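# Trace funnel pipes and place colored plugs on matching sections

## Task

Behind the cover the funnel pipes may cross, and one pipe is blocked for good. Work out which section the red-banded funnel's pipe opens above, and set the red plug on that section's flat front part. Do the same for the blue plug and the blue-banded funnel. You may release marbles into the funnels or back into their tray from just above. Nothing but a marble may leave the table, and even that is best avoided. Both plugs must stay in place without the robot holding them. At the end, open the grippers and move the arms away.

## Robot and tools

Robot: two arms, left_arm and right_arm, each with six revolute joints and a parallel gripper. Each arm has a wrist camera: cam_left_wrist and cam_right_wrist, both 616x616 fisheye images.

Frame: every reported position uses one shared scene frame in metres. The origin is on the table top midway between the arms. +x points out over the table, +z points up, and left_arm sits on the +y side. The names left and right refer to the arms, not to sides of an image. Reported hand positions can be a little off, more so at long reach.

execute_actions(actions, pictures). actions is a list holding at most one item.
- Empty list []: sends no command and just returns the current state.
- Action {"rows": [...], "steps": n}: n is 1 to 15 (default 15). Each step lasts 1/30 s. Each row is used for one step, and the last row repeats if there are fewer rows than steps.
- Wait {"steps": n}: no command. It returns once n steps (up to 300) have passed since the previous result, and your reply time counts toward them.
- pictures (true/false) turns the camera images in the result on or off.
- A refused call sends nothing to the robot.

Row layout: one flat list of 18 numbers covering both arms, always all 18 even if only one arm moves. The first 9 are for left_arm: six absolute joint target angles in radians (waist, shoulder, elbow, forearm roll, wrist pitch, wrist roll), then gripper position, force_limit and speed. The next 9 are the same for right_arm. The joint values are absolute targets in the same form the Joint positions line prints, not offsets.

Joint ranges in radians:
- waist, shoulder, forearm roll, wrist pitch, wrist roll: -6.283 to 6.283
- elbow: -2.792 to 2.792
A target more than 0.010 past a limit is refused if it also lies beyond the joint's last reported angle. The true limit can sit 0.010 either way of the stated one, and targets beyond it are clipped. "joint sent to its limit" reports such a clip, possibly from an earlier action. The absence of that line does not prove more travel is available.

Motion limits:
- Maximum target rates: 2.09 rad/s (waist, shoulder), 3.14 (elbow), 3.93 (the three wrist joints).
- Reaching full speed takes 0.3 s, and all joints of one arm are coordinated to arrive together.
- Each step, a joint's target is kept within a lead of its measured angle: 0.456 (waist, shoulder), 0.683 (elbow), 0.854 (wrist joints).
- If the targets would move the gripper more than 70 mm from where it is, they are scaled back.
- The arms keep heading for the last row sent until they settle or a step is HELD.

Gripper numbers, each scaled to [-1, 1]; position is absolute, not an offset:
- position: +1 is fully open (140 mm). The pads touch near -0.8. At -1 the fingers close until blocked.
- force_limit: about 14 N at -1, 60 N at 0, 107 N at +1.
- speed: about 30 mm/s at -1, 140 at 0, 250 at +1.
To keep a gripper unchanged, repeat its previous three numbers; a 0 there is a real command. To squeeze harder while object_status is 2, raise force_limit and also change position slightly (-1 to -0.98 or back).

Gripper geometry: the fingers point along the gripper's +z axis and close along its y axis. end_effector_position is the point between the closed pads. Fingertips reach about 33 mm past it when closed and 9 mm when open. While closing, the tips extend about 24 mm further, so leave that clearance above surfaces.

Reading results:
- State line: for each arm, position (m), quaternion wxyz, linear and angular velocity.
- Joint positions and velocities: one block per arm.
- Joint torques: biased and noisy.
- Flange force: includes the weight of anything held; "no reading" means no estimate.
- object_status:
  - 0: moving
  - 1: blocked while opening
  - 2: blocked while closing, which is a grasp
  - 3: reached the target or pads met; a thin item may still be held
- position_measured: counts, from 3 (open) to 230 (pads touching).
- "joint command not followed": a clearance check altered joint targets.
- HELD: on that step your row was partly or wholly not sent.
- Camera results list any changed calibration.

zoom_image(camera, region): gives an enlarged crop of that camera's latest image. region is [x0, y0, x1, y1] in pixels from the top-left corner, at most 504x504.

Replying without any tool call also ends things.

Avoid:
- Torque faults, from contact reaching a joint's load limit (waist/shoulder 323, elbow 152, wrist joints 42.7 N m, held weight included).
- Force faults, from an outside force of 144 N or more. Either fault freezes that arm for 10 s.
- Arm-to-arm collisions.
- Knocking anything but marbles off the table.
- Dropping or slamming parts.
- Holding loads for long periods, which heats motors; a MOTOR HOT warning precedes a brake stop.

Expect occasional tugs on held parts or pushes on loose ones. The simulation keeps running while you compose replies. A plug counts only if it rests on its own, so release it and retreat before finishing.

Each tool is called as name(argument=value, ...), one argument or row to a line, values as JSON.

## Session

execute_actions(
  actions=[],
)

Scene clock: 0.00 s of 8850.00 s.
left_arm: end_effector_position=(+0.8762, +0.4158, +0.2743) position_measured=3 object_status=3 end_effector_quat_wxyz=(-0.272, +0.290, +0.917, +0.026) end_effector_velocity=(-0.001, +0.001, +0.001) end_effector_angular_velocity=(+0.000, +0.000, +0.001) | right_arm: end_effector_position=(+0.3737, -0.4995, +0.2577) position_measured=3 object_status=3 end_effector_quat_wxyz=(-0.127, +0.981, +0.043, +0.139) end_effector_velocity=(+0.000, -0.000, -0.001) end_effector_angular_velocity=(+0.001, +0.002, -0.001)
Joint positions: left_arm=[-0.217  0.742  0.922  0.119  2.018 -1.133] | right_arm=[-0.192 -0.341  2.221  0.377  1.11   1.03 ]
Joint velocities: left_arm=[ 0.001 -0.001  0.001  0.     0.001 -0.   ] | right_arm=[-0.001  0.001  0.     0.     0.    -0.   ]
Joint torques (N m, as the joint torque sensors report them, + toward a larger angle): no reading
Flange force (N, the push that the arm receives, along the gripper's own x y z axes): no reading

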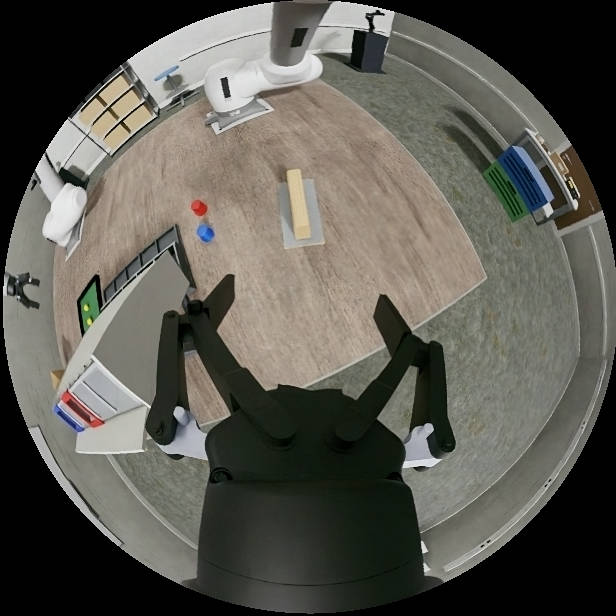

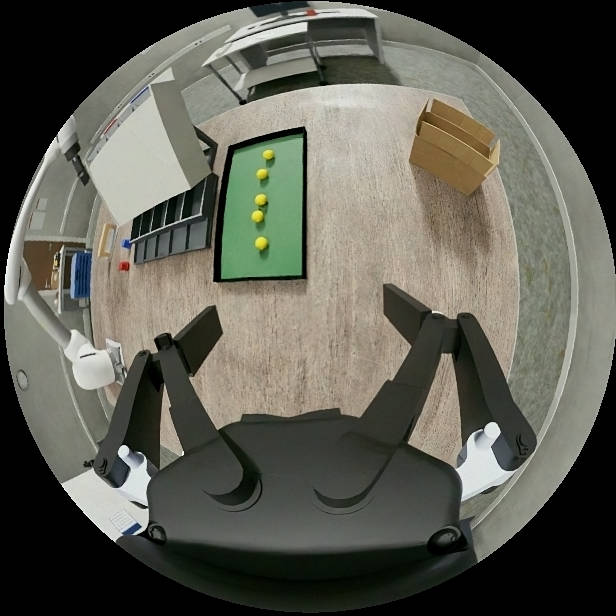

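zoom_image(
  camera="cam_right_wrist",
  region=[60, 50, 340, 330],
)

zoom_image(
  camera="cam_left_wrist",
  region=[30, 150, 350, 470],
)

Region (60, 50, 340, 330) of cam_right_wrist's 616x616 image, scaled by 1.800, with more detail than that image has.

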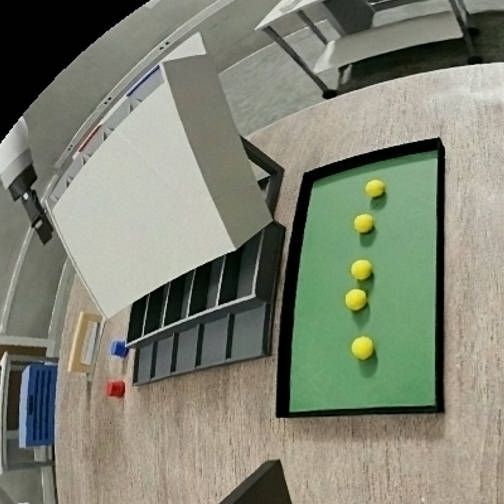

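Region (30, 150, 350, 470) of cam_left_wrist's 616x616 image, scaled by 1.575, with more detail than that image has.

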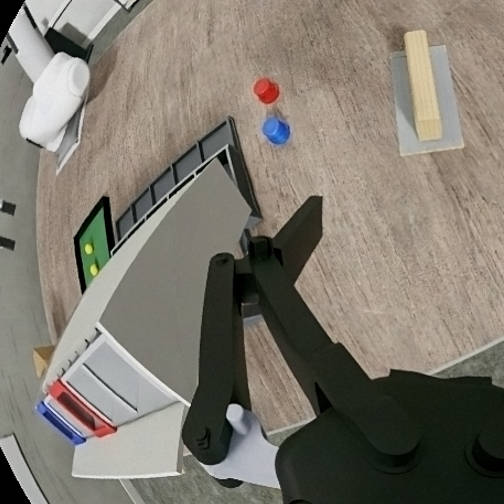

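execute_actions(
  actions=[
    {"rows": [[-0.217,0.3754,0.9722,0,1.794,0.8988,1,-0.5,0, 0.4578,-0.1127,1.9285,0,1.3258,1.9106,1,-0.5,0]], "steps": 15},
  ],
  pictures=false,
)

execute_actions(
  actions=[
    {"steps": 30},
  ],
  pictures=false,
)

Scene clock: 67.33 s of 8850.00 s.
left_arm: end_effector_position=(+0.8566, +0.3947, +0.4470) position_measured=3 object_status=3 end_effector_quat_wxyz=(-0.075, +0.690, +0.720, -0.028) end_effector_velocity=(-0.072, -0.037, +0.334) end_effector_angular_velocity=(-0.740, -0.479, -3.054) | right_arm: end_effector_position=(+0.4015, -0.3749, +0.2919) position_measured=3 object_status=3 end_effector_quat_wxyz=(-0.034, +0.999, -0.000, +0.007) end_effector_velocity=(+0.004, +0.389, +0.073) end_effector_angular_velocity=(-0.574, +0.210, +0.028)
Joint positions: left_arm=[-0.217  0.482  0.958  0.035  1.859 -0.231] | right_arm=[ 0.319 -0.153  1.98   0.066  1.288  1.756]
Joint velocities: left_arm=[-0.001 -0.488  0.068 -0.157 -0.296  3.062] | right_arm=[ 1.236  0.356 -0.455 -0.582  0.334  1.38 ]
Joint torques (N m, as the joint torque sensors report them, + toward a larger angle): left_arm=[ -1.84 -78.49 -34.83   4.45   0.14   0.32] | right_arm=[ -0.13 -26.82 -37.27   4.1   -0.52   0.14]
Flange force (N, the push that the arm receives, along the gripper's own x y z axes): left_arm=[0.3 3.5 -6.6] | right_arm=[4.2 -0.4 -3.5]
Steps of this call (steps 1 to 90: nothing new was sent; then 63.83 s passed at rest; steps 91 to 105: all 15 steps of this action). Readings (joint positions | what the end effector reports):
91: left_arm=[-0.217 0.742 0.922 0.119 2.018 -1.132] | right_arm=[-0.191 -0.341 2.221 0.377 1.110 1.030] | left_arm position_measured=3 object_status=3 | right_arm position_measured=3 object_status=3
92: left_arm=[-0.217 0.738 0.923 0.117 2.015 -1.122] | right_arm=[-0.186 -0.339 2.218 0.372 1.112 1.040] | left_arm position_measured=3 object_status=3 | right_arm position_measured=3 object_status=3
94: left_arm=[-0.217 0.711 0.926 0.108 1.999 -1.059] | right_arm=[-0.153 -0.322 2.197 0.345 1.128 1.104] | left_arm position_measured=3 object_status=3 | right_arm position_measured=3 object_status=3
98: left_arm=[-0.217 0.617 0.939 0.078 1.942 -0.813] | right_arm=[0.005 -0.248 2.102 0.223 1.198 1.384] | left_arm position_measured=3 object_status=3 | right_arm position_measured=3 object_status=3
105: the state above

Scene clock: 68.33 s of 8850.00 s.
left_arm: end_effector_position=(+0.8377, +0.3872, +0.5205) position_measured=3 object_status=3 end_effector_quat_wxyz=(-0.000, +0.972, +0.236, -0.000) end_effector_velocity=(+0.001, -0.000, -0.000) end_effector_angular_velocity=(-0.000, -0.001, +0.000) | right_arm: end_effector_position=(+0.4003, -0.3304, +0.3005) position_measured=3 object_status=3 end_effector_quat_wxyz=(+0.000, +1.000, +0.000, -0.000) end_effector_velocity=(-0.000, +0.000, +0.000) end_effector_angular_velocity=(-0.000, +0.001, +0.001)
Joint positions: left_arm=[-0.217  0.375  0.972 -0.     1.794  0.899] | right_arm=[ 0.458 -0.113  1.929 -0.     1.326  1.911]
Joint velocities: left_arm=[ 0.     0.001  0.    -0.    -0.001  0.   ] | right_arm=[ 0.001 -0.    -0.     0.     0.001 -0.   ]
Joint torques (N m, as the joint torque sensors report them, + toward a larger angle): left_arm=[ -0.46 -81.98 -38.21   4.59  -0.18   0.37] | right_arm=[ -1.38 -31.83 -38.68   4.14   0.02   0.06]
Flange force (N, the push that the arm receives, along the gripper's own x y z axes): left_arm=[10.5 7.5 -8.0] | right_arm=[5.6 -5.7 -1.5]
Steps of this call (steps 1 to 30: the robot went on to your last target). Readings (joint positions | what the end effector reports):
1: left_arm=[-0.217 0.466 0.960 0.029 1.849 -0.123] | right_arm=[0.359 -0.141 1.965 0.047 1.299 1.800] | left_arm position_measured=3 object_status=3 | right_arm position_measured=3 object_status=3
2: left_arm=[-0.217 0.451 0.962 0.024 1.840 -0.006] | right_arm=[0.394 -0.131 1.952 0.031 1.308 1.839] | left_arm position_measured=3 object_status=3 | right_arm position_measured=3 object_status=3
4: left_arm=[-0.217 0.425 0.965 0.016 1.824 0.248] | right_arm=[0.441 -0.118 1.935 0.008 1.321 1.891] | left_arm position_measured=3 object_status=3 | right_arm position_measured=3 object_status=3
8: left_arm=[-0.217 0.390 0.970 0.005 1.803 0.675] | right_arm=[0.458 -0.113 1.929 0.000 1.326 1.910] | left_arm position_measured=3 object_status=3 | right_arm position_measured=3 object_status=3
30: the state above
All arms were judged still, so your last target was given up. Only a new action makes them travel on or press farther. Fingers that are still opening or closing keep moving.

execute_actions(
  actions=[
    {"rows": [[-0.6927,0.3754,0.9722,0,1.794,0.8988,1,-0.5,0, 0.4578,-0.1127,1.9285,0,1.3258,1.9106,1,-0.5,0]], "steps": 15},
  ],
  pictures=false,
)

execute_actions(
  actions=[
    {"steps": 25},
  ],
)

Scene clock: 72.83 s of 8850.00 s.
left_arm: end_effector_position=(+0.7672, +0.1622, +0.5206) position_measured=3 object_status=3 end_effector_quat_wxyz=(-0.000, +0.996, +0.085, +0.000) end_effector_velocity=(-0.243, -0.495, +0.000) end_effector_angular_velocity=(+0.000, -0.001, -0.713) | right_arm: end_effector_position=(+0.4003, -0.3303, +0.3004) position_measured=3 object_status=3 end_effector_quat_wxyz=(+0.000, +1.000, +0.000, -0.000) end_effector_velocity=(-0.000, +0.000, +0.000) end_effector_angular_velocity=(-0.000, -0.000, +0.000)
Joint positions: left_arm=[-0.523  0.375  0.972  0.     1.794  0.899] | right_arm=[ 0.458 -0.113  1.928 -0.     1.326  1.911]
Joint velocities: left_arm=[-0.713 -0.    -0.     0.    -0.     0.   ] | right_arm=[ 0. -0.  0. -0.  0.  0.]
Joint torques (N m, as the joint torque sensors report them, + toward a larger angle): left_arm=[  0.47 -85.39 -39.03   4.62  -0.17   0.32] | right_arm=[ -0.99 -31.69 -38.42   3.96  -0.09   0.15]
Flange force (N, the push that the arm receives, along the gripper's own x y z axes): left_arm=[10.0 8.1 -7.1] | right_arm=[6.8 -4.9 -1.7]
Steps of this call (steps 1 to 90: nothing new was sent; then 1.00 s passed at rest; steps 91 to 105: all 15 steps of this action). Readings (joint positions | what the end effector reports):
91: left_arm=[-0.217 0.375 0.972 0.000 1.794 0.899] | right_arm=[0.458 -0.113 1.928 -0.000 1.326 1.911] | left_arm position_measured=3 object_status=3 | right_arm position_measured=3 object_status=3
92: left_arm=[-0.223 0.375 0.972 0.000 1.794 0.899] | right_arm=[0.458 -0.113 1.928 -0.000 1.326 1.911] | left_arm position_measured=3 object_status=3 | right_arm position_measured=3 object_status=3
94: left_arm=[-0.256 0.375 0.972 0.000 1.794 0.899] | right_arm=[0.458 -0.113 1.928 -0.000 1.326 1.911] | left_arm position_measured=3 object_status=3 | right_arm position_measured=3 object_status=3
98: left_arm=[-0.354 0.375 0.972 0.000 1.794 0.899] | right_arm=[0.458 -0.113 1.928 -0.000 1.326 1.911] | left_arm position_measured=3 object_status=3 | right_arm position_measured=3 object_status=3
105: the state above

Scene clock: 73.67 s of 8850.00 s.
left_arm: end_effector_position=(+0.6997, +0.0500, +0.5206) position_measured=3 object_status=3 end_effector_quat_wxyz=(+0.000, +1.000, +0.000, +0.000) end_effector_velocity=(+0.001, -0.000, -0.000) end_effector_angular_velocity=(-0.001, -0.001, +0.001) | right_arm: end_effector_position=(+0.4003, -0.3303, +0.3005) position_measured=3 object_status=3 end_effector_quat_wxyz=(+0.000, +1.000, +0.000, -0.000) end_effector_velocity=(-0.000, +0.000, +0.001) end_effector_angular_velocity=(+0.001, -0.001, +0.000)
Joint positions: left_arm=[-0.693  0.375  0.972 -0.     1.794  0.899] | right_arm=[ 0.458 -0.113  1.928 -0.     1.326  1.911]
Joint velocities: left_arm=[ 0.001  0.001 -0.001 -0.    -0.002  0.   ] | right_arm=[ 0.    -0.002 -0.     0.     0.001  0.   ]
Joint torques (N m, as the joint torque sensors report them, + toward a larger angle): left_arm=[ -1.53 -82.22 -38.34   4.48  -0.26   0.27] | right_arm=[ -1.31 -30.32 -38.91   3.81   0.01   0.23]
Flange force (N, the push that the arm receives, along the gripper's own x y z axes): left_arm=[12.2 6.9 -7.6] | right_arm=[3.4 -4.1 -1.7]
Steps of this call (steps 1 to 25: the robot went on to your last target). Readings (joint positions | what the end effector reports):
1: left_arm=[-0.547 0.375 0.972 0.000 1.794 0.899] | right_arm=[0.458 -0.113 1.928 -0.000 1.326 1.911] | left_arm position_measured=3 object_status=3 | right_arm position_measured=3 object_status=3
2: left_arm=[-0.571 0.375 0.972 0.000 1.794 0.899] | right_arm=[0.458 -0.113 1.928 -0.000 1.326 1.911] | left_arm position_measured=3 object_status=3 | right_arm position_measured=3 object_status=3
4: left_arm=[-0.620 0.375 0.972 0.000 1.794 0.899] | right_arm=[0.458 -0.113 1.928 -0.000 1.326 1.911] | left_arm position_measured=3 object_status=3 | right_arm position_measured=3 object_status=3
8: left_arm=[-0.690 0.375 0.972 -0.000 1.794 0.899] | right_arm=[0.458 -0.113 1.928 -0.000 1.326 1.911] | left_arm position_measured=3 object_status=3 | right_arm position_measured=3 object_status=3
25: the state above
camera_calibration (this result's frames):
cam_left_wrist: T_world_to_cam=[[0.151388, -0.988322, 0.0173763, -0.0732483], [-0.869321, -0.124752, 0.478245, 0.359046], [-0.470492, -0.0875064, -0.878055, 0.989856], [0, 0, 0, 1]] pos_world=[0.788934, 0.0590174, 0.698708]
cam_right_wrist: T_world_to_cam=[[-0.110111, -0.993622, 0.0243249, -0.302298], [-0.935018, 0.111855, 0.336495, 0.315588], [-0.33707, 0.0143077, -0.941371, 0.593098], [0, 0, 0, 1]] pos_world=[0.461709, -0.344155, 0.459484]

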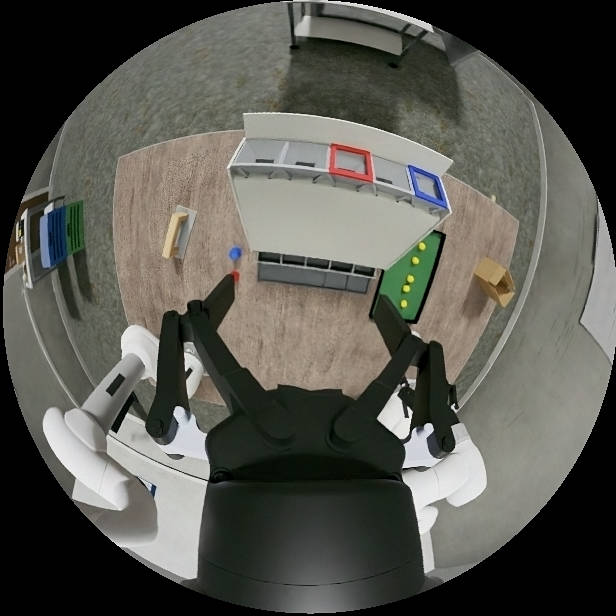

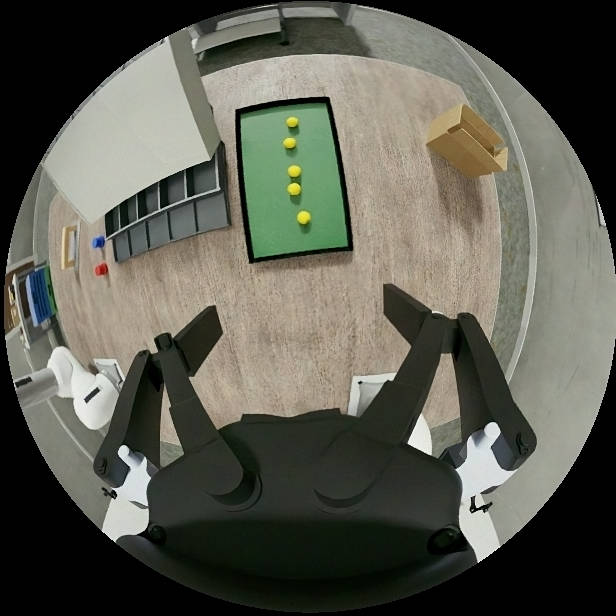

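zoom_image(
  camera="cam_left_wrist",
  region=[210, 100, 470, 330],
)

zoom_image(
  camera="cam_right_wrist",
  region=[80, 80, 380, 300],
)

Region (210, 100, 470, 330) of cam_left_wrist's 616x616 image, scaled by 1.938, with more detail than that image has; it fills the top 446 rows of this view, and the rest is white.

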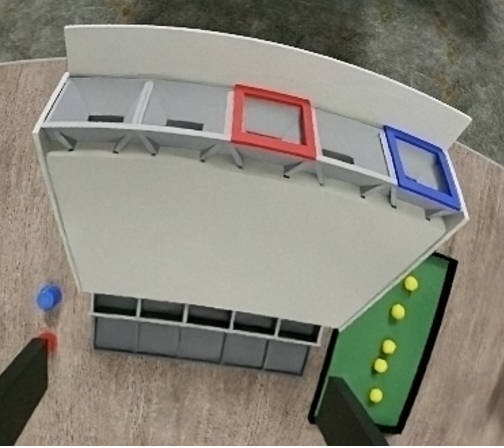

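Region (80, 80, 380, 300) of cam_right_wrist's 616x616 image, scaled by 1.680, with more detail than that image has; it fills the top 370 rows of this view, and the rest is white.

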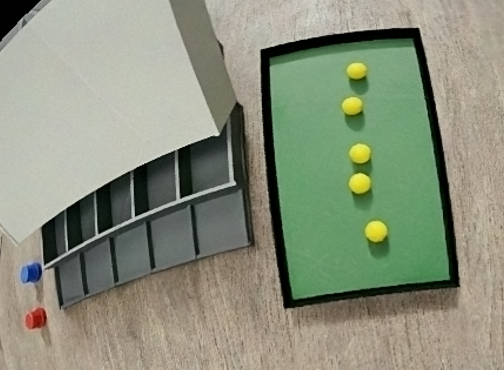

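zoom_image(
  camera="cam_left_wrist",
  region=[310, 110, 470, 230],
)

Region (310, 110, 470, 230) of cam_left_wrist's 616x616 image, scaled by 3.150, with more detail than that image has; it fills the top 378 rows of this view, and the rest is white.

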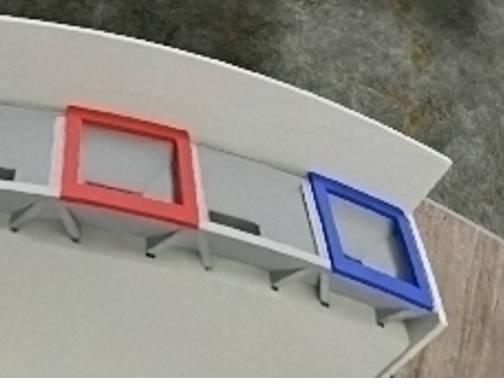

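execute_actions(
  actions=[
    {"rows": [[-0.6286,-0.0899,2.0604,0,1.1712,0.9629,0.2,-0.5,0, 0.3733,0.1357,2.0323,0,0.9737,1.8261,0.0,-0.5,0]], "steps": 15},
  ],
  pictures=false,
)

execute_actions(
  actions=[
    {"steps": 25},
  ],
)

Scene clock: 165.50 s of 8850.00 s.
left_arm: end_effector_position=(+0.6151, +0.1500, +0.4049) position_measured=103 object_status=0 end_effector_quat_wxyz=(+0.030, +0.999, +0.000, +0.041) end_effector_velocity=(-0.258, +0.233, -0.403) end_effector_angular_velocity=(+0.138, +0.178, +0.001) | right_arm: end_effector_position=(+0.4856, -0.3492, +0.1197) position_measured=107 object_status=0 end_effector_quat_wxyz=(+0.000, +1.000, +0.000, -0.001) end_effector_velocity=(+0.008, +0.002, +0.000) end_effector_angular_velocity=(+0.006, -0.024, +0.005)
Joint positions: left_arm=[-0.653  0.088  1.545  0.     1.408  0.939] | right_arm=[ 0.373  0.136  2.032 -0.     0.975  1.826]
Joint velocities: left_arm=[ 0.054 -0.395  1.142  0.001 -0.522  0.054] | right_arm=[-0.    -0.    -0.     0.    -0.024 -0.005]
Joint torques (N m, as the joint torque sensors report them, + toward a larger angle): left_arm=[ -1.69 -58.88 -41.13   4.74  -0.48   0.42] | right_arm=[  6.29 -79.96 -41.68   4.33   0.02   0.14]
Flange force (N, the push that the arm receives, along the gripper's own x y z axes): left_arm=[10.0 3.6 -1.4] | right_arm=[3.4 -4.1 -1.7]
Steps of this call (steps 1 to 15: the robot went on to your last target; steps 16 to 90: nothing new was sent; then 88.33 s passed at rest; steps 91 to 105: all 15 steps of this action). Readings (joint positions | what the end effector reports):
91: left_arm=[-0.693 0.375 0.973 0.000 1.794 0.899] | right_arm=[0.458 -0.112 1.928 -0.000 1.326 1.911] | left_arm position_measured=3 object_status=0 | right_arm position_measured=3 object_status=0
92: left_arm=[-0.692 0.370 0.981 0.000 1.786 0.900] | right_arm=[0.456 -0.107 1.930 -0.000 1.318 1.910] | left_arm position_measured=8 object_status=0 | right_arm position_measured=8 object_status=0
94: left_arm=[-0.687 0.337 1.032 0.000 1.740 0.904] | right_arm=[0.445 -0.074 1.944 -0.000 1.270 1.898] | left_arm position_measured=23 object_status=0 | right_arm position_measured=23 object_status=0
98: left_arm=[-0.669 0.205 1.244 0.000 1.564 0.922] | right_arm=[0.413 0.021 1.984 -0.000 1.137 1.866] | left_arm position_measured=53 object_status=0 | right_arm position_measured=53 object_status=0
105: the state above

Scene clock: 166.33 s of 8850.00 s.
left_arm: end_effector_position=(+0.4702, +0.2697, +0.2199) position_measured=104 object_status=3 end_effector_quat_wxyz=(-0.000, +1.000, +0.000, -0.000) end_effector_velocity=(-0.001, +0.001, -0.000) end_effector_angular_velocity=(+0.001, +0.001, -0.000) | right_arm: end_effector_position=(+0.4859, -0.3491, +0.1199) position_measured=129 object_status=3 end_effector_quat_wxyz=(+0.000, +1.000, +0.000, -0.000) end_effector_velocity=(-0.000, +0.001, +0.000) end_effector_angular_velocity=(+0.000, +0.000, +0.000)
Joint positions: left_arm=[-0.629 -0.09   2.06  -0.     1.171  0.963] | right_arm=[ 0.373  0.136  2.032 -0.     0.974  1.826]
Joint velocities: left_arm=[ 0.    -0.001  0.001  0.001  0.001 -0.   ] | right_arm=[ 0.001  0.    -0.     0.001  0.001 -0.   ]
Joint torques (N m, as the joint torque sensors report them, + toward a larger angle): left_arm=[ -1.16 -31.34 -36.13   4.34  -0.19   0.29] | right_arm=[ -0.53 -50.6  -32.87   3.41   0.04   0.01]
Flange force (N, the push that the arm receives, along the gripper's own x y z axes): left_arm=[7.2 2.0 -1.6] | right_arm=[5.7 -2.9 1.0]
Steps of this call (steps 1 to 25: the robot went on to your last target). Readings (joint positions | what the end effector reports):
1: left_arm=[-0.651 0.074 1.583 0.000 1.390 0.940] | right_arm=[0.373 0.136 2.032 -0.000 0.974 1.826] | left_arm position_measured=104 object_status=0 | right_arm position_measured=114 object_status=0
2: left_arm=[-0.649 0.061 1.621 0.000 1.373 0.942] | right_arm=[0.373 0.136 2.032 -0.000 0.974 1.826] | left_arm position_measured=104 object_status=0 | right_arm position_measured=122 object_status=0
4: left_arm=[-0.646 0.035 1.696 0.000 1.338 0.946] | right_arm=[0.373 0.136 2.032 -0.000 0.974 1.826] | left_arm position_measured=104 object_status=0 | right_arm position_measured=129 object_status=0
8: left_arm=[-0.639 -0.015 1.843 0.000 1.271 0.953] | right_arm=[0.373 0.136 2.032 -0.000 0.974 1.826] | left_arm position_measured=104 object_status=3 | right_arm position_measured=129 object_status=0
25: the state above
camera_calibration (this result's frames):
cam_left_wrist: T_world_to_cam=[[0.151465, -0.988313, 0.0172241, 0.183867], [-0.86921, -0.124874, 0.478415, 0.330711], [-0.470673, -0.0874344, -0.877965, 0.637153], [0, 0, 0, 1]] pos_world=[0.559498, 0.278724, 0.398014]
cam_right_wrist: T_world_to_cam=[[-0.110077, -0.993622, 0.0244517, -0.307136], [-0.934957, 0.111863, 0.336662, 0.458403], [-0.33725, 0.0141975, -0.941308, 0.452263], [0, 0, 0, 1]] pos_world=[0.547304, -0.362876, 0.278902]

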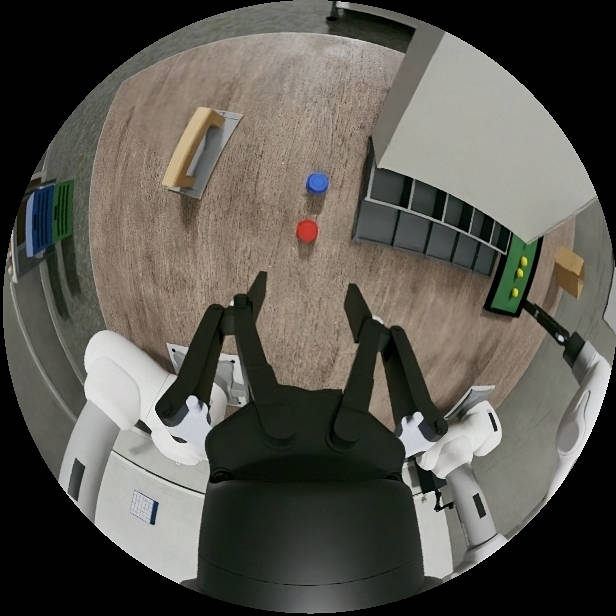

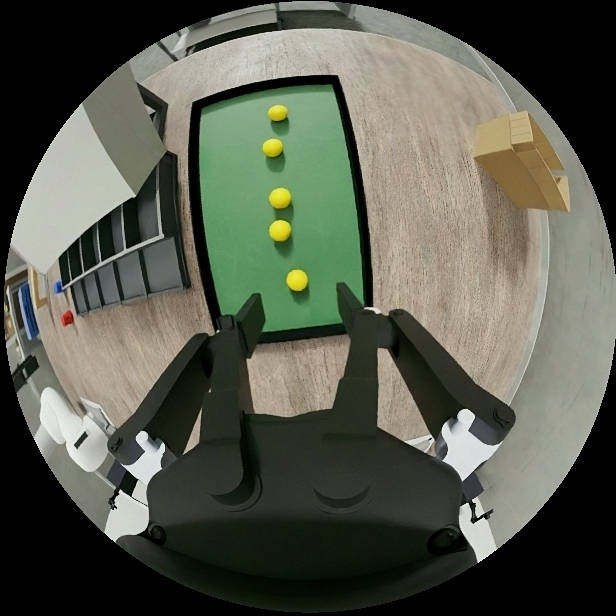

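zoom_image(
  camera="cam_left_wrist",
  region=[270, 150, 430, 290],
)

execute_actions(
  actions=[
    {"rows": [[-0.6286,-0.0899,2.0604,0,1.1712,0.9629,0.2,-0.5,0, 0.3722,0.18,2.065,0,0.8966,1.825,0.0,-0.5,0],[-0.6286,-0.0899,2.0604,0,1.1712,0.9629,0.2,-0.5,0, 0.3722,0.18,2.065,0,0.8966,1.825,0.0,-0.5,0],[-0.6286,-0.0899,2.0604,0,1.1712,0.9629,0.2,-0.5,0, 0.3722,0.18,2.065,0,0.8966,1.825,0.0,-0.5,0],[-0.6286,-0.0899,2.0604,0,1.1712,0.9629,0.2,-0.5,0, 0.3722,0.18,2.065,0,0.8966,1.825,0.0,-0.5,0],[-0.6286,-0.0899,2.0604,0,1.1712,0.9629,0.2,-0.5,0, 0.3722,0.18,2.065,0,0.8966,1.825,0.0,-0.5,0],[-0.6286,-0.0899,2.0604,0,1.1712,0.9629,0.2,-0.5,0, 0.3722,0.18,2.065,0,0.8966,1.825,0.0,-0.5,0],[-0.6286,-0.0899,2.0604,0,1.1712,0.9629,0.2,-0.5,0, 0.3719,0.2289,2.0938,0,0.8188,1.8247,0.0,-0.5,0]], "steps": 15},
  ],
  pictures=false,
)

execute_actions(
  actions=[
    {"steps": 10},
  ],
)

Region (270, 150, 430, 290) of cam_left_wrist's 616x616 image, scaled by 3.150, with more detail than that image has; it fills the top 441 rows of this view, and the rest is white.

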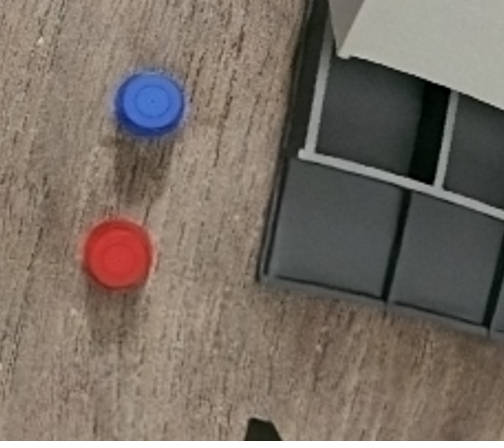

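Scene clock: 179.60 s of 8850.00 s.
left_arm: end_effector_position=(+0.4702, +0.2697, +0.2199) position_measured=104 object_status=3 end_effector_quat_wxyz=(-0.000, +1.000, +0.000, -0.000) end_effector_velocity=(+0.001, -0.000, +0.001) end_effector_angular_velocity=(-0.001, -0.001, +0.001) | right_arm: end_effector_position=(+0.4888, -0.3490, +0.0417) position_measured=129 object_status=3 end_effector_quat_wxyz=(-0.000, +1.000, +0.000, -0.000) end_effector_velocity=(+0.001, +0.000, +0.001) end_effector_angular_velocity=(+0.001, -0.004, +0.000)
Joint positions: left_arm=[-0.629 -0.09   2.06   0.     1.171  0.963] | right_arm=[0.372 0.229 2.094 0.    0.819 1.825]
Joint velocities: left_arm=[ 0.001  0.    -0.002 -0.     0.001  0.   ] | right_arm=[ 0.    -0.002 -0.    -0.    -0.001  0.   ]
Joint torques (N m, as the joint torque sensors report them, + toward a larger angle): left_arm=[ -0.64 -31.99 -36.3    4.39  -0.23   0.25] | right_arm=[ -2.85 -52.69 -27.38   2.6    0.06   0.  ]
Flange force (N, the push that the arm receives, along the gripper's own x y z axes): left_arm=[7.5 3.1 -1.3] | right_arm=[3.1 -6.0 -0.2]
Steps of this call (steps 1 to 15: the robot went on to your last target; steps 16 to 90: nothing new was sent; then 9.77 s passed at rest; steps 91 to 105: all 15 steps of this action). Readings (joint positions | what the end effector reports):
91: left_arm=[-0.629 -0.090 2.060 0.000 1.171 0.963] | right_arm=[0.373 0.136 2.032 0.000 0.973 1.826] | left_arm position_measured=104 object_status=3 | right_arm position_measured=129 object_status=3
92: left_arm=[-0.629 -0.090 2.060 0.000 1.171 0.963] | right_arm=[0.373 0.140 2.035 0.000 0.963 1.826] | left_arm position_measured=104 object_status=3 | right_arm position_measured=129 object_status=3
94: left_arm=[-0.629 -0.090 2.060 0.000 1.171 0.963] | right_arm=[0.373 0.168 2.056 0.000 0.916 1.825] | left_arm position_measured=104 object_status=3 | right_arm position_measured=129 object_status=3
98: left_arm=[-0.629 -0.090 2.060 -0.000 1.171 0.963] | right_arm=[0.372 0.185 2.068 0.000 0.887 1.825] | left_arm position_measured=104 object_status=3 | right_arm position_measured=129 object_status=3
105: the state above

Scene clock: 179.93 s of 8850.00 s.
left_arm: end_effector_position=(+0.4702, +0.2697, +0.2199) position_measured=104 object_status=3 end_effector_quat_wxyz=(-0.000, +1.000, +0.000, -0.000) end_effector_velocity=(-0.001, -0.000, +0.000) end_effector_angular_velocity=(+0.000, +0.000, -0.001) | right_arm: end_effector_position=(+0.4888, -0.3491, +0.0419) position_measured=129 object_status=3 end_effector_quat_wxyz=(+0.000, +1.000, +0.000, -0.000) end_effector_velocity=(+0.001, -0.000, +0.001) end_effector_angular_velocity=(+0.000, -0.002, +0.000)
Joint positions: left_arm=[-0.629 -0.09   2.06   0.     1.171  0.963] | right_arm=[0.372 0.229 2.094 0.    0.819 1.825]
Joint velocities: left_arm=[-0.001 -0.001  0.    -0.     0.001  0.   ] | right_arm=[-0.    -0.002 -0.001 -0.001  0.001  0.   ]
Joint torques (N m, as the joint torque sensors report them, + toward a larger angle): left_arm=[ -1.47 -30.87 -36.09   4.31  -0.28   0.27] | right_arm=[ -1.   -57.18 -29.22   2.86   0.04   0.09]
Flange force (N, the push that the arm receives, along the gripper's own x y z axes): left_arm=[6.6 0.9 -2.6] | right_arm=[5.7 -3.5 2.9]
Steps of this call (steps 1 to 10: the robot went on to your last target). Readings (joint positions | what the end effector reports):
1: left_arm=[-0.629 -0.090 2.060 0.000 1.171 0.963] | right_arm=[0.372 0.229 2.094 0.000 0.819 1.825] | left_arm position_measured=104 object_status=3 | right_arm position_measured=129 object_status=3
2: left_arm=[-0.629 -0.090 2.060 0.000 1.171 0.963] | right_arm=[0.372 0.229 2.094 0.000 0.819 1.825] | left_arm position_measured=104 object_status=3 | right_arm position_measured=129 object_status=3
4: left_arm=[-0.629 -0.090 2.060 0.000 1.171 0.963] | right_arm=[0.372 0.229 2.094 0.000 0.819 1.825] | left_arm position_measured=104 object_status=3 | right_arm position_measured=129 object_status=3
8: left_arm=[-0.629 -0.090 2.060 0.000 1.171 0.963] | right_arm=[0.372 0.229 2.094 0.000 0.819 1.825] | left_arm position_measured=104 object_status=3 | right_arm position_measured=129 object_status=3
10: the state above
camera_calibration (this result's frames):
cam_left_wrist: T_world_to_cam=[[0.151408, -0.988321, 0.0172218, 0.183899], [-0.869244, -0.12483, 0.478364, 0.33071], [-0.470628, -0.0873983, -0.877993, 0.637139], [0, 0, 0, 1]] pos_world=[0.559479, 0.278719, 0.398037]
cam_right_wrist: T_world_to_cam=[[-0.110141, -0.993617, 0.024362, -0.30485], [-0.934952, 0.111892, 0.336667, 0.487457], [-0.337244, 0.0143035, -0.941308, 0.379862], [0, 0, 0, 1]] pos_world=[0.550279, -0.36288, 0.200883]

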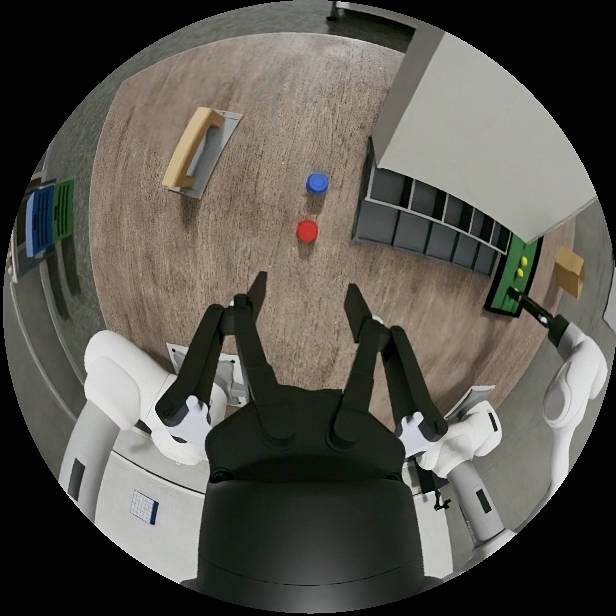

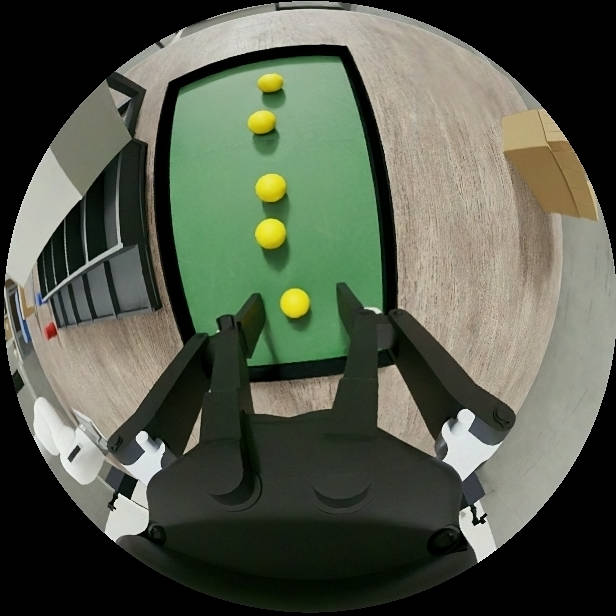

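execute_actions(
  actions=[
    {"rows": [[-0.6286,-0.0899,2.0604,0,1.1712,0.9629,0.2,-0.5,0, 0.3719,0.2289,2.0938,0,0.8188,1.8247,-1,-0.4,-0.5]], "steps": 15},
  ],
  pictures=false,
)

execute_actions(
  actions=[
    {"steps": 10},
  ],
)

Scene clock: 183.43 s of 8850.00 s.
left_arm: end_effector_position=(+0.4702, +0.2697, +0.2199) position_measured=104 object_status=3 end_effector_quat_wxyz=(-0.000, +1.000, +0.000, -0.000) end_effector_velocity=(-0.000, -0.000, -0.000) end_effector_angular_velocity=(+0.001, +0.001, -0.001) | right_arm: end_effector_position=(+0.4890, -0.3490, +0.0420) position_measured=191 object_status=0 end_effector_quat_wxyz=(-0.000, +1.000, +0.000, +0.000) end_effector_velocity=(+0.000, -0.000, -0.000) end_effector_angular_velocity=(+0.000, +0.000, -0.000)
Joint positions: left_arm=[-0.629 -0.09   2.06   0.     1.171  0.963] | right_arm=[ 0.372  0.229  2.094 -0.     0.819  1.825]
Joint velocities: left_arm=[-0.001  0.    -0.     0.     0.001  0.   ] | right_arm=[-0.  0. -0.  0.  0.  0.]
Joint torques (N m, as the joint torque sensors report them, + toward a larger angle): left_arm=[ -0.66 -30.97 -35.99   4.39  -0.32   0.28] | right_arm=[ -0.44 -55.16 -29.19   2.93   0.13   0.05]
Flange force (N, the push that the arm receives, along the gripper's own x y z axes): left_arm=[6.1 2.6 -2.5] | right_arm=[3.4 -2.0 0.6]
Steps of this call (steps 1 to 15: the robot went on to your last target; steps 16 to 90: nothing new was sent; steps 91 to 105: all 15 steps of this action). Readings (joint positions | what the end effector reports):
91: left_arm=[-0.629 -0.090 2.060 -0.000 1.171 0.963] | right_arm=[0.372 0.229 2.094 -0.000 0.819 1.825] | left_arm position_measured=104 object_status=3 | right_arm position_measured=129 object_status=0
92: left_arm=[-0.629 -0.090 2.060 0.000 1.171 0.963] | right_arm=[0.372 0.229 2.094 -0.000 0.819 1.825] | left_arm position_measured=104 object_status=3 | right_arm position_measured=131 object_status=0
94: left_arm=[-0.629 -0.090 2.060 0.000 1.171 0.963] | right_arm=[0.372 0.229 2.094 -0.000 0.819 1.825] | left_arm position_measured=104 object_status=3 | right_arm position_measured=141 object_status=0
98: left_arm=[-0.629 -0.090 2.060 0.000 1.171 0.963] | right_arm=[0.372 0.229 2.094 -0.000 0.819 1.825] | left_arm position_measured=104 object_status=3 | right_arm position_measured=159 object_status=0
105: the state above

Scene clock: 183.77 s of 8850.00 s.
left_arm: end_effector_position=(+0.4702, +0.2697, +0.2199) position_measured=104 object_status=3 end_effector_quat_wxyz=(-0.000, +1.000, +0.000, -0.000) end_effector_velocity=(-0.000, -0.000, +0.001) end_effector_angular_velocity=(-0.001, -0.001, -0.000) | right_arm: end_effector_position=(+0.4890, -0.3490, +0.0420) position_measured=197 object_status=2 end_effector_quat_wxyz=(-0.000, +1.000, +0.000, +0.000) end_effector_velocity=(+0.000, +0.001, +0.000) end_effector_angular_velocity=(+0.000, -0.002, +0.001)
Joint positions: left_arm=[-0.629 -0.09   2.06   0.     1.171  0.963] | right_arm=[ 0.372  0.229  2.094 -0.     0.819  1.825]
Joint velocities: left_arm=[-0.    -0.001 -0.    -0.     0.     0.   ] | right_arm=[ 0.001 -0.     0.    -0.    -0.001 -0.   ]
Joint torques (N m, as the joint torque sensors report them, + toward a larger angle): left_arm=[ -1.02 -31.96 -36.62   4.38  -0.31   0.17] | right_arm=[ -1.86 -55.16 -28.98   2.89   0.04   0.21]
Flange force (N, the push that the arm receives, along the gripper's own x y z axes): left_arm=[7.1 2.0 -0.9] | right_arm=[3.4 -4.4 0.6]
Steps of this call (steps 1 to 10: the robot went on to your last target). Readings (joint positions | what the end effector reports):
1: left_arm=[-0.629 -0.090 2.060 0.000 1.171 0.963] | right_arm=[0.372 0.229 2.094 -0.000 0.819 1.825] | left_arm position_measured=104 object_status=3 | right_arm position_measured=196 object_status=0
2: left_arm=[-0.629 -0.090 2.060 0.000 1.171 0.963] | right_arm=[0.372 0.229 2.094 -0.000 0.819 1.825] | left_arm position_measured=104 object_status=3 | right_arm position_measured=197 object_status=0
4: left_arm=[-0.629 -0.090 2.060 0.000 1.171 0.963] | right_arm=[0.372 0.229 2.094 -0.000 0.819 1.825] | left_arm position_measured=104 object_status=3 | right_arm position_measured=197 object_status=0
8: left_arm=[-0.629 -0.090 2.060 0.000 1.171 0.963] | right_arm=[0.372 0.229 2.094 -0.000 0.819 1.825] | left_arm position_measured=104 object_status=3 | right_arm position_measured=197 object_status=2
10: the state above
camera_calibration (this result's frames):
cam_left_wrist: T_world_to_cam=[[0.151409, -0.988321, 0.0172217, 0.183899], [-0.869244, -0.124831, 0.478364, 0.33071], [-0.470628, -0.0873984, -0.877993, 0.637139], [0, 0, 0, 1]] pos_world=[0.559479, 0.278719, 0.398037]
cam_right_wrist: T_world_to_cam=[[-0.11012, -0.993622, 0.0242858, -0.304816], [-0.935053, 0.111851, 0.3364, 0.487597], [-0.33697, 0.0143358, -0.941406, 0.379919], [0, 0, 0, 1]] pos_world=[0.550384, -0.362857, 0.201033]

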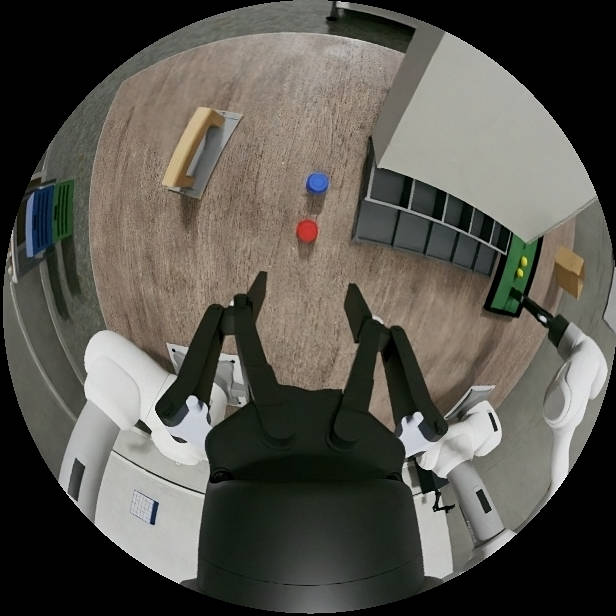

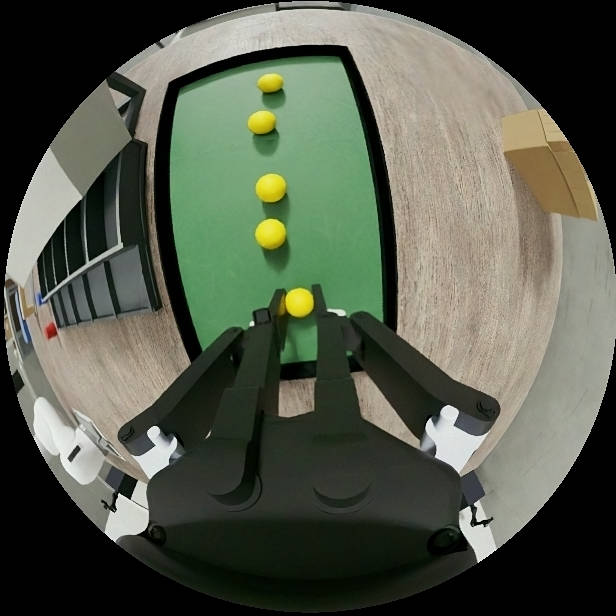

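execute_actions(
  actions=[
    {"rows": [[-0.5187,0.165,1.997,0,0.9795,1.0729,0.0,-0.5,0, 0.3722,0.1357,2.0323,0,0.9737,1.825,-1,-0.4,-0.5],[-0.5187,0.165,1.997,0,0.9795,1.0729,0.0,-0.5,0, 0.3722,0.1357,2.0323,0,0.9737,1.825,-1,-0.4,-0.5],[-0.5187,0.165,1.997,0,0.9795,1.0729,0.0,-0.5,0, 0.3722,0.1357,2.0323,0,0.9737,1.825,-1,-0.4,-0.5],[-0.5187,0.165,1.997,0,0.9795,1.0729,0.0,-0.5,0, 0.3722,0.1357,2.0323,0,0.9737,1.825,-1,-0.4,-0.5],[-0.5187,0.165,1.997,0,0.9795,1.0729,0.0,-0.5,0, 0.3722,0.1357,2.0323,0,0.9737,1.825,-1,-0.4,-0.5],[-0.5187,0.165,1.997,0,0.9795,1.0729,0.0,-0.5,0, 0.3722,0.1357,2.0323,0,0.9737,1.825,-1,-0.4,-0.5],[-0.5187,0.165,1.997,0,0.9795,1.0729,0.0,-0.5,0, 0.379,0.2061,1.377,0,1.5585,1.8318,-1,-0.4,-0.5]], "steps": 15},
  ],
  pictures=false,
)

execute_actions(
  actions=[
    {"steps": 18},
  ],
  pictures=false,
)

execute_actions(
  actions=[
    {"rows": [[-0.5187,0.165,1.997,0,0.9795,1.0729,0.0,-0.5,0, 0.467,0.7641,0.5676,0,1.8099,1.9198,-1,-0.4,-0.5]], "steps": 15},
  ],
  pictures=false,
)

execute_actions(
  actions=[
    {"steps": 25},
  ],
)

Scene clock: 212.47 s of 8850.00 s.
left_arm: end_effector_position=(+0.5872, +0.2638, +0.1200) position_measured=129 object_status=3 end_effector_quat_wxyz=(-0.000, +1.000, +0.000, +0.000) end_effector_velocity=(+0.002, -0.001, +0.001) end_effector_angular_velocity=(-0.004, -0.006, -0.002) | right_arm: end_effector_position=(+0.5557, -0.3300, +0.2292) position_measured=197 object_status=2 end_effector_quat_wxyz=(+0.001, +1.000, +0.000, -0.003) end_effector_velocity=(+0.259, +0.075, +0.480) end_effector_angular_velocity=(+0.004, -0.017, -0.001)
Joint positions: left_arm=[-0.519  0.165  1.997  0.     0.98   1.073] | right_arm=[ 0.375  0.161  1.781 -0.     1.205  1.827]
Joint velocities: left_arm=[ 0.    -0.    -0.002 -0.    -0.004  0.002] | right_arm=[ 0.011  0.119 -1.063 -0.     0.927  0.012]
Joint torques (N m, as the joint torque sensors report them, + toward a larger angle): left_arm=[ -2.77 -47.92 -30.45   3.27  -0.32   0.43] | right_arm=[  1.63 -58.45 -37.05   3.65   0.41   0.45]
Flange force (N, the push that the arm receives, along the gripper's own x y z axes): left_arm=[4.7 -0.4 -3.9] | right_arm=[5.2 1.2 -0.4]
Steps of this call (steps 1 to 15: the robot went on to your last target; steps 16 to 90: nothing new was sent; then 25.20 s passed at rest; steps 91 to 105: all 15 steps of this action). Readings (joint positions | what the end effector reports):
91: left_arm=[-0.629 -0.090 2.060 0.000 1.171 0.963] | right_arm=[0.372 0.228 2.094 -0.000 0.819 1.825] | left_arm position_measured=104 object_status=0 | right_arm position_measured=197 object_status=2
92: left_arm=[-0.626 -0.085 2.060 0.000 1.167 0.965] | right_arm=[0.372 0.224 2.090 -0.000 0.828 1.825] | left_arm position_measured=109 object_status=0 | right_arm position_measured=197 object_status=2
94: left_arm=[-0.612 -0.051 2.051 0.000 1.141 0.980] | right_arm=[0.372 0.190 2.068 -0.000 0.884 1.825] | left_arm position_measured=124 object_status=0 | right_arm position_measured=197 object_status=2
98: left_arm=[-0.562 0.065 2.022 0.000 1.055 1.030] | right_arm=[0.372 0.136 2.021 -0.000 0.989 1.825] | left_arm position_measured=129 object_status=0 | right_arm position_measured=197 object_status=2
105: the state above

Scene clock: 213.07 s of 8850.00 s.
left_arm: end_effector_position=(+0.5873, +0.2637, +0.1200) position_measured=129 object_status=3 end_effector_quat_wxyz=(+0.000, +1.000, +0.000, +0.000) end_effector_velocity=(-0.000, +0.000, -0.000) end_effector_angular_velocity=(-0.000, -0.000, +0.000) | right_arm: end_effector_position=(+0.6199, -0.3100, +0.4199) position_measured=197 object_status=2 end_effector_quat_wxyz=(+0.000, +1.000, +0.000, -0.000) end_effector_velocity=(-0.000, -0.000, -0.000) end_effector_angular_velocity=(-0.000, +0.001, -0.000)
Joint positions: left_arm=[-0.519  0.165  1.997  0.     0.98   1.073] | right_arm=[ 0.379  0.206  1.377 -0.     1.558  1.832]
Joint velocities: left_arm=[-0.    -0.     0.001 -0.    -0.001 -0.   ] | right_arm=[-0.     0.     0.     0.     0.001  0.   ]
Joint torques (N m, as the joint torque sensors report them, + toward a larger angle): left_arm=[ -1.36 -54.67 -32.33   3.89  -0.25   0.23] | right_arm=[ -1.54 -62.72 -39.62   4.14   0.08   0.04]
Flange force (N, the push that the arm receives, along the gripper's own x y z axes): left_arm=[8.7 1.7 0.4] | right_arm=[3.9 -3.1 -2.9]
Steps of this call (steps 1 to 18: the robot went on to your last target). Readings (joint positions | what the end effector reports):
1: left_arm=[-0.519 0.165 1.997 0.000 0.980 1.073] | right_arm=[0.375 0.165 1.745 -0.000 1.237 1.827] | left_arm position_measured=129 object_status=3 | right_arm position_measured=197 object_status=2
2: left_arm=[-0.519 0.165 1.997 0.000 0.980 1.073] | right_arm=[0.375 0.169 1.709 -0.000 1.268 1.828] | left_arm position_measured=129 object_status=3 | right_arm position_measured=197 object_status=2
4: left_arm=[-0.519 0.165 1.997 0.000 0.980 1.073] | right_arm=[0.376 0.177 1.636 -0.000 1.332 1.829] | left_arm position_measured=129 object_status=3 | right_arm position_measured=197 object_status=2
8: left_arm=[-0.519 0.165 1.997 0.000 0.980 1.073] | right_arm=[0.378 0.194 1.489 -0.000 1.461 1.830] | left_arm position_measured=129 object_status=3 | right_arm position_measured=197 object_status=2
18: the state above

Scene clock: 213.57 s of 8850.00 s.
left_arm: end_effector_position=(+0.5873, +0.2637, +0.1200) position_measured=129 object_status=3 end_effector_quat_wxyz=(+0.000, +1.000, +0.000, +0.000) end_effector_velocity=(-0.000, +0.000, +0.000) end_effector_angular_velocity=(+0.001, +0.001, +0.000) | right_arm: end_effector_position=(+0.8008, -0.2061, +0.4271) position_measured=197 object_status=2 end_effector_quat_wxyz=(+0.000, +1.000, +0.000, -0.000) end_effector_velocity=(+0.394, +0.268, -0.100) end_effector_angular_velocity=(+0.000, -0.000, +0.002)
Joint positions: left_arm=[-0.519  0.165  1.997  0.     0.979  1.073] | right_arm=[ 0.439  0.579  0.833 -0.     1.731  1.892]
Joint velocities: left_arm=[-0.    -0.    -0.     0.     0.002 -0.001] | right_arm=[ 0.146  0.963 -1.374  0.001  0.411  0.144]
Joint torques (N m, as the joint torque sensors report them, + toward a larger angle): left_arm=[ -0.92 -54.44 -32.5    3.98  -0.14   0.2 ] | right_arm=[  1.76 -94.23 -36.62   3.81   0.36   0.09]
Flange force (N, the push that the arm receives, along the gripper's own x y z axes): left_arm=[7.9 2.4 0.6] | right_arm=[10.2 -4.6 -5.5]
Steps of this call (steps 1 to 15: all 15 steps of this action). Readings (joint positions | what the end effector reports):
1: left_arm=[-0.519 0.165 1.997 0.000 0.979 1.073] | right_arm=[0.379 0.207 1.376 -0.000 1.559 1.832] | left_arm position_measured=129 object_status=3 | right_arm position_measured=197 object_status=2
2: left_arm=[-0.519 0.165 1.997 0.000 0.979 1.073] | right_arm=[0.380 0.212 1.368 -0.000 1.562 1.833] | left_arm position_measured=129 object_status=3 | right_arm position_measured=197 object_status=2
4: left_arm=[-0.519 0.165 1.997 0.000 0.980 1.073] | right_arm=[0.387 0.245 1.318 -0.000 1.580 1.839] | left_arm position_measured=129 object_status=3 | right_arm position_measured=197 object_status=2
8: left_arm=[-0.519 0.165 1.997 0.000 0.979 1.073] | right_arm=[0.407 0.362 1.145 -0.000 1.637 1.859] | left_arm position_measured=129 object_status=3 | right_arm position_measured=197 object_status=2
15: the state above

Scene clock: 214.40 s of 8850.00 s.
left_arm: end_effector_position=(+0.5872, +0.2637, +0.1200) position_measured=129 object_status=3 end_effector_quat_wxyz=(+0.000, +1.000, +0.000, +0.000) end_effector_velocity=(-0.000, -0.000, -0.000) end_effector_angular_velocity=(+0.000, +0.000, -0.000) | right_arm: end_effector_position=(+0.8678, -0.1552, +0.4001) position_measured=197 object_status=2 end_effector_quat_wxyz=(-0.000, +1.000, +0.000, +0.000) end_effector_velocity=(+0.000, -0.001, -0.000) end_effector_angular_velocity=(-0.000, +0.000, -0.001)
Joint positions: left_arm=[-0.519  0.165  1.997 -0.     0.979  1.073] | right_arm=[0.467 0.764 0.567 0.    1.81  1.92 ]
Joint velocities: left_arm=[-0.     0.001 -0.     0.     0.    -0.   ] | right_arm=[-0.001 -0.     0.001 -0.    -0.    -0.   ]
Joint torques (N m, as the joint torque sensors report them, + toward a larger angle): left_arm=[ -0.89 -54.18 -32.47   4.    -0.22   0.3 ] | right_arm=[  -1.73 -115.4   -39.04    3.87    0.05    0.03]
Flange force (N, the push that the arm receives, along the gripper's own x y z axes): left_arm=[7.6 2.3 0.2] | right_arm=no reading
Steps of this call (steps 1 to 25: the robot went on to your last target). Readings (joint positions | what the end effector reports):
1: left_arm=[-0.519 0.165 1.997 0.000 0.979 1.073] | right_arm=[0.444 0.612 0.786 -0.000 1.745 1.897] | left_arm position_measured=129 object_status=3 | right_arm position_measured=197 object_status=2
2: left_arm=[-0.519 0.165 1.997 0.000 0.979 1.073] | right_arm=[0.449 0.645 0.738 -0.000 1.759 1.902] | left_arm position_measured=129 object_status=3 | right_arm position_measured=197 object_status=2
4: left_arm=[-0.519 0.165 1.997 0.000 0.979 1.073] | right_arm=[0.459 0.709 0.647 -0.000 1.786 1.912] | left_arm position_measured=129 object_status=3 | right_arm position_measured=197 object_status=2
8: left_arm=[-0.519 0.165 1.997 0.000 0.979 1.073] | right_arm=[0.467 0.764 0.568 -0.000 1.810 1.920] | left_arm position_measured=129 object_status=3 | right_arm position_measured=197 object_status=2
25: the state above
camera_calibration (this result's frames):
cam_left_wrist: T_world_to_cam=[[0.151322, -0.988332, 0.0173523, 0.162041], [-0.869336, -0.124707, 0.47823, 0.47957], [-0.470486, -0.0874518, -0.878063, 0.603895], [0, 0, 0, 1]] pos_world=[0.676511, 0.272767, 0.298102]
cam_right_wrist: T_world_to_cam=[[-0.11007, -0.993629, 0.02419, -0.0792225], [-0.935064, 0.111772, 0.336395, 0.699696], [-0.336956, 0.0144077, -0.94141, 0.841899], [0, 0, 0, 1]] pos_world=[0.929224, -0.169054, 0.559115]

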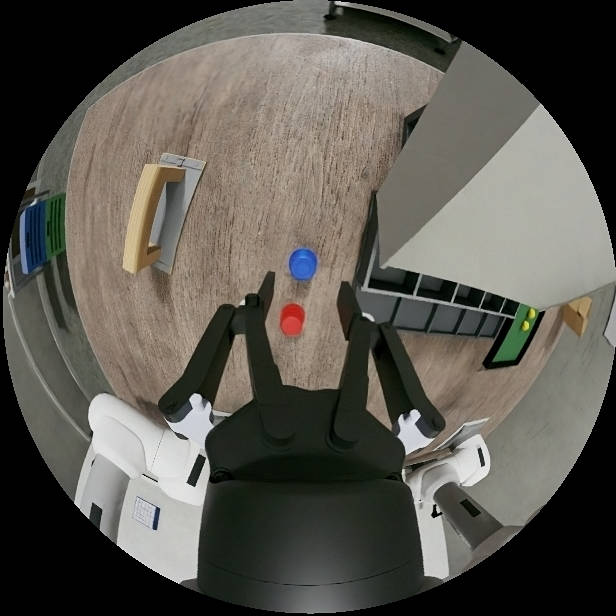

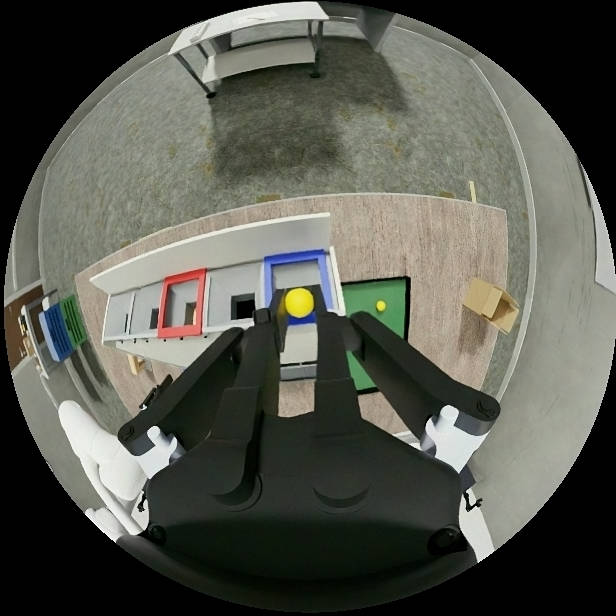

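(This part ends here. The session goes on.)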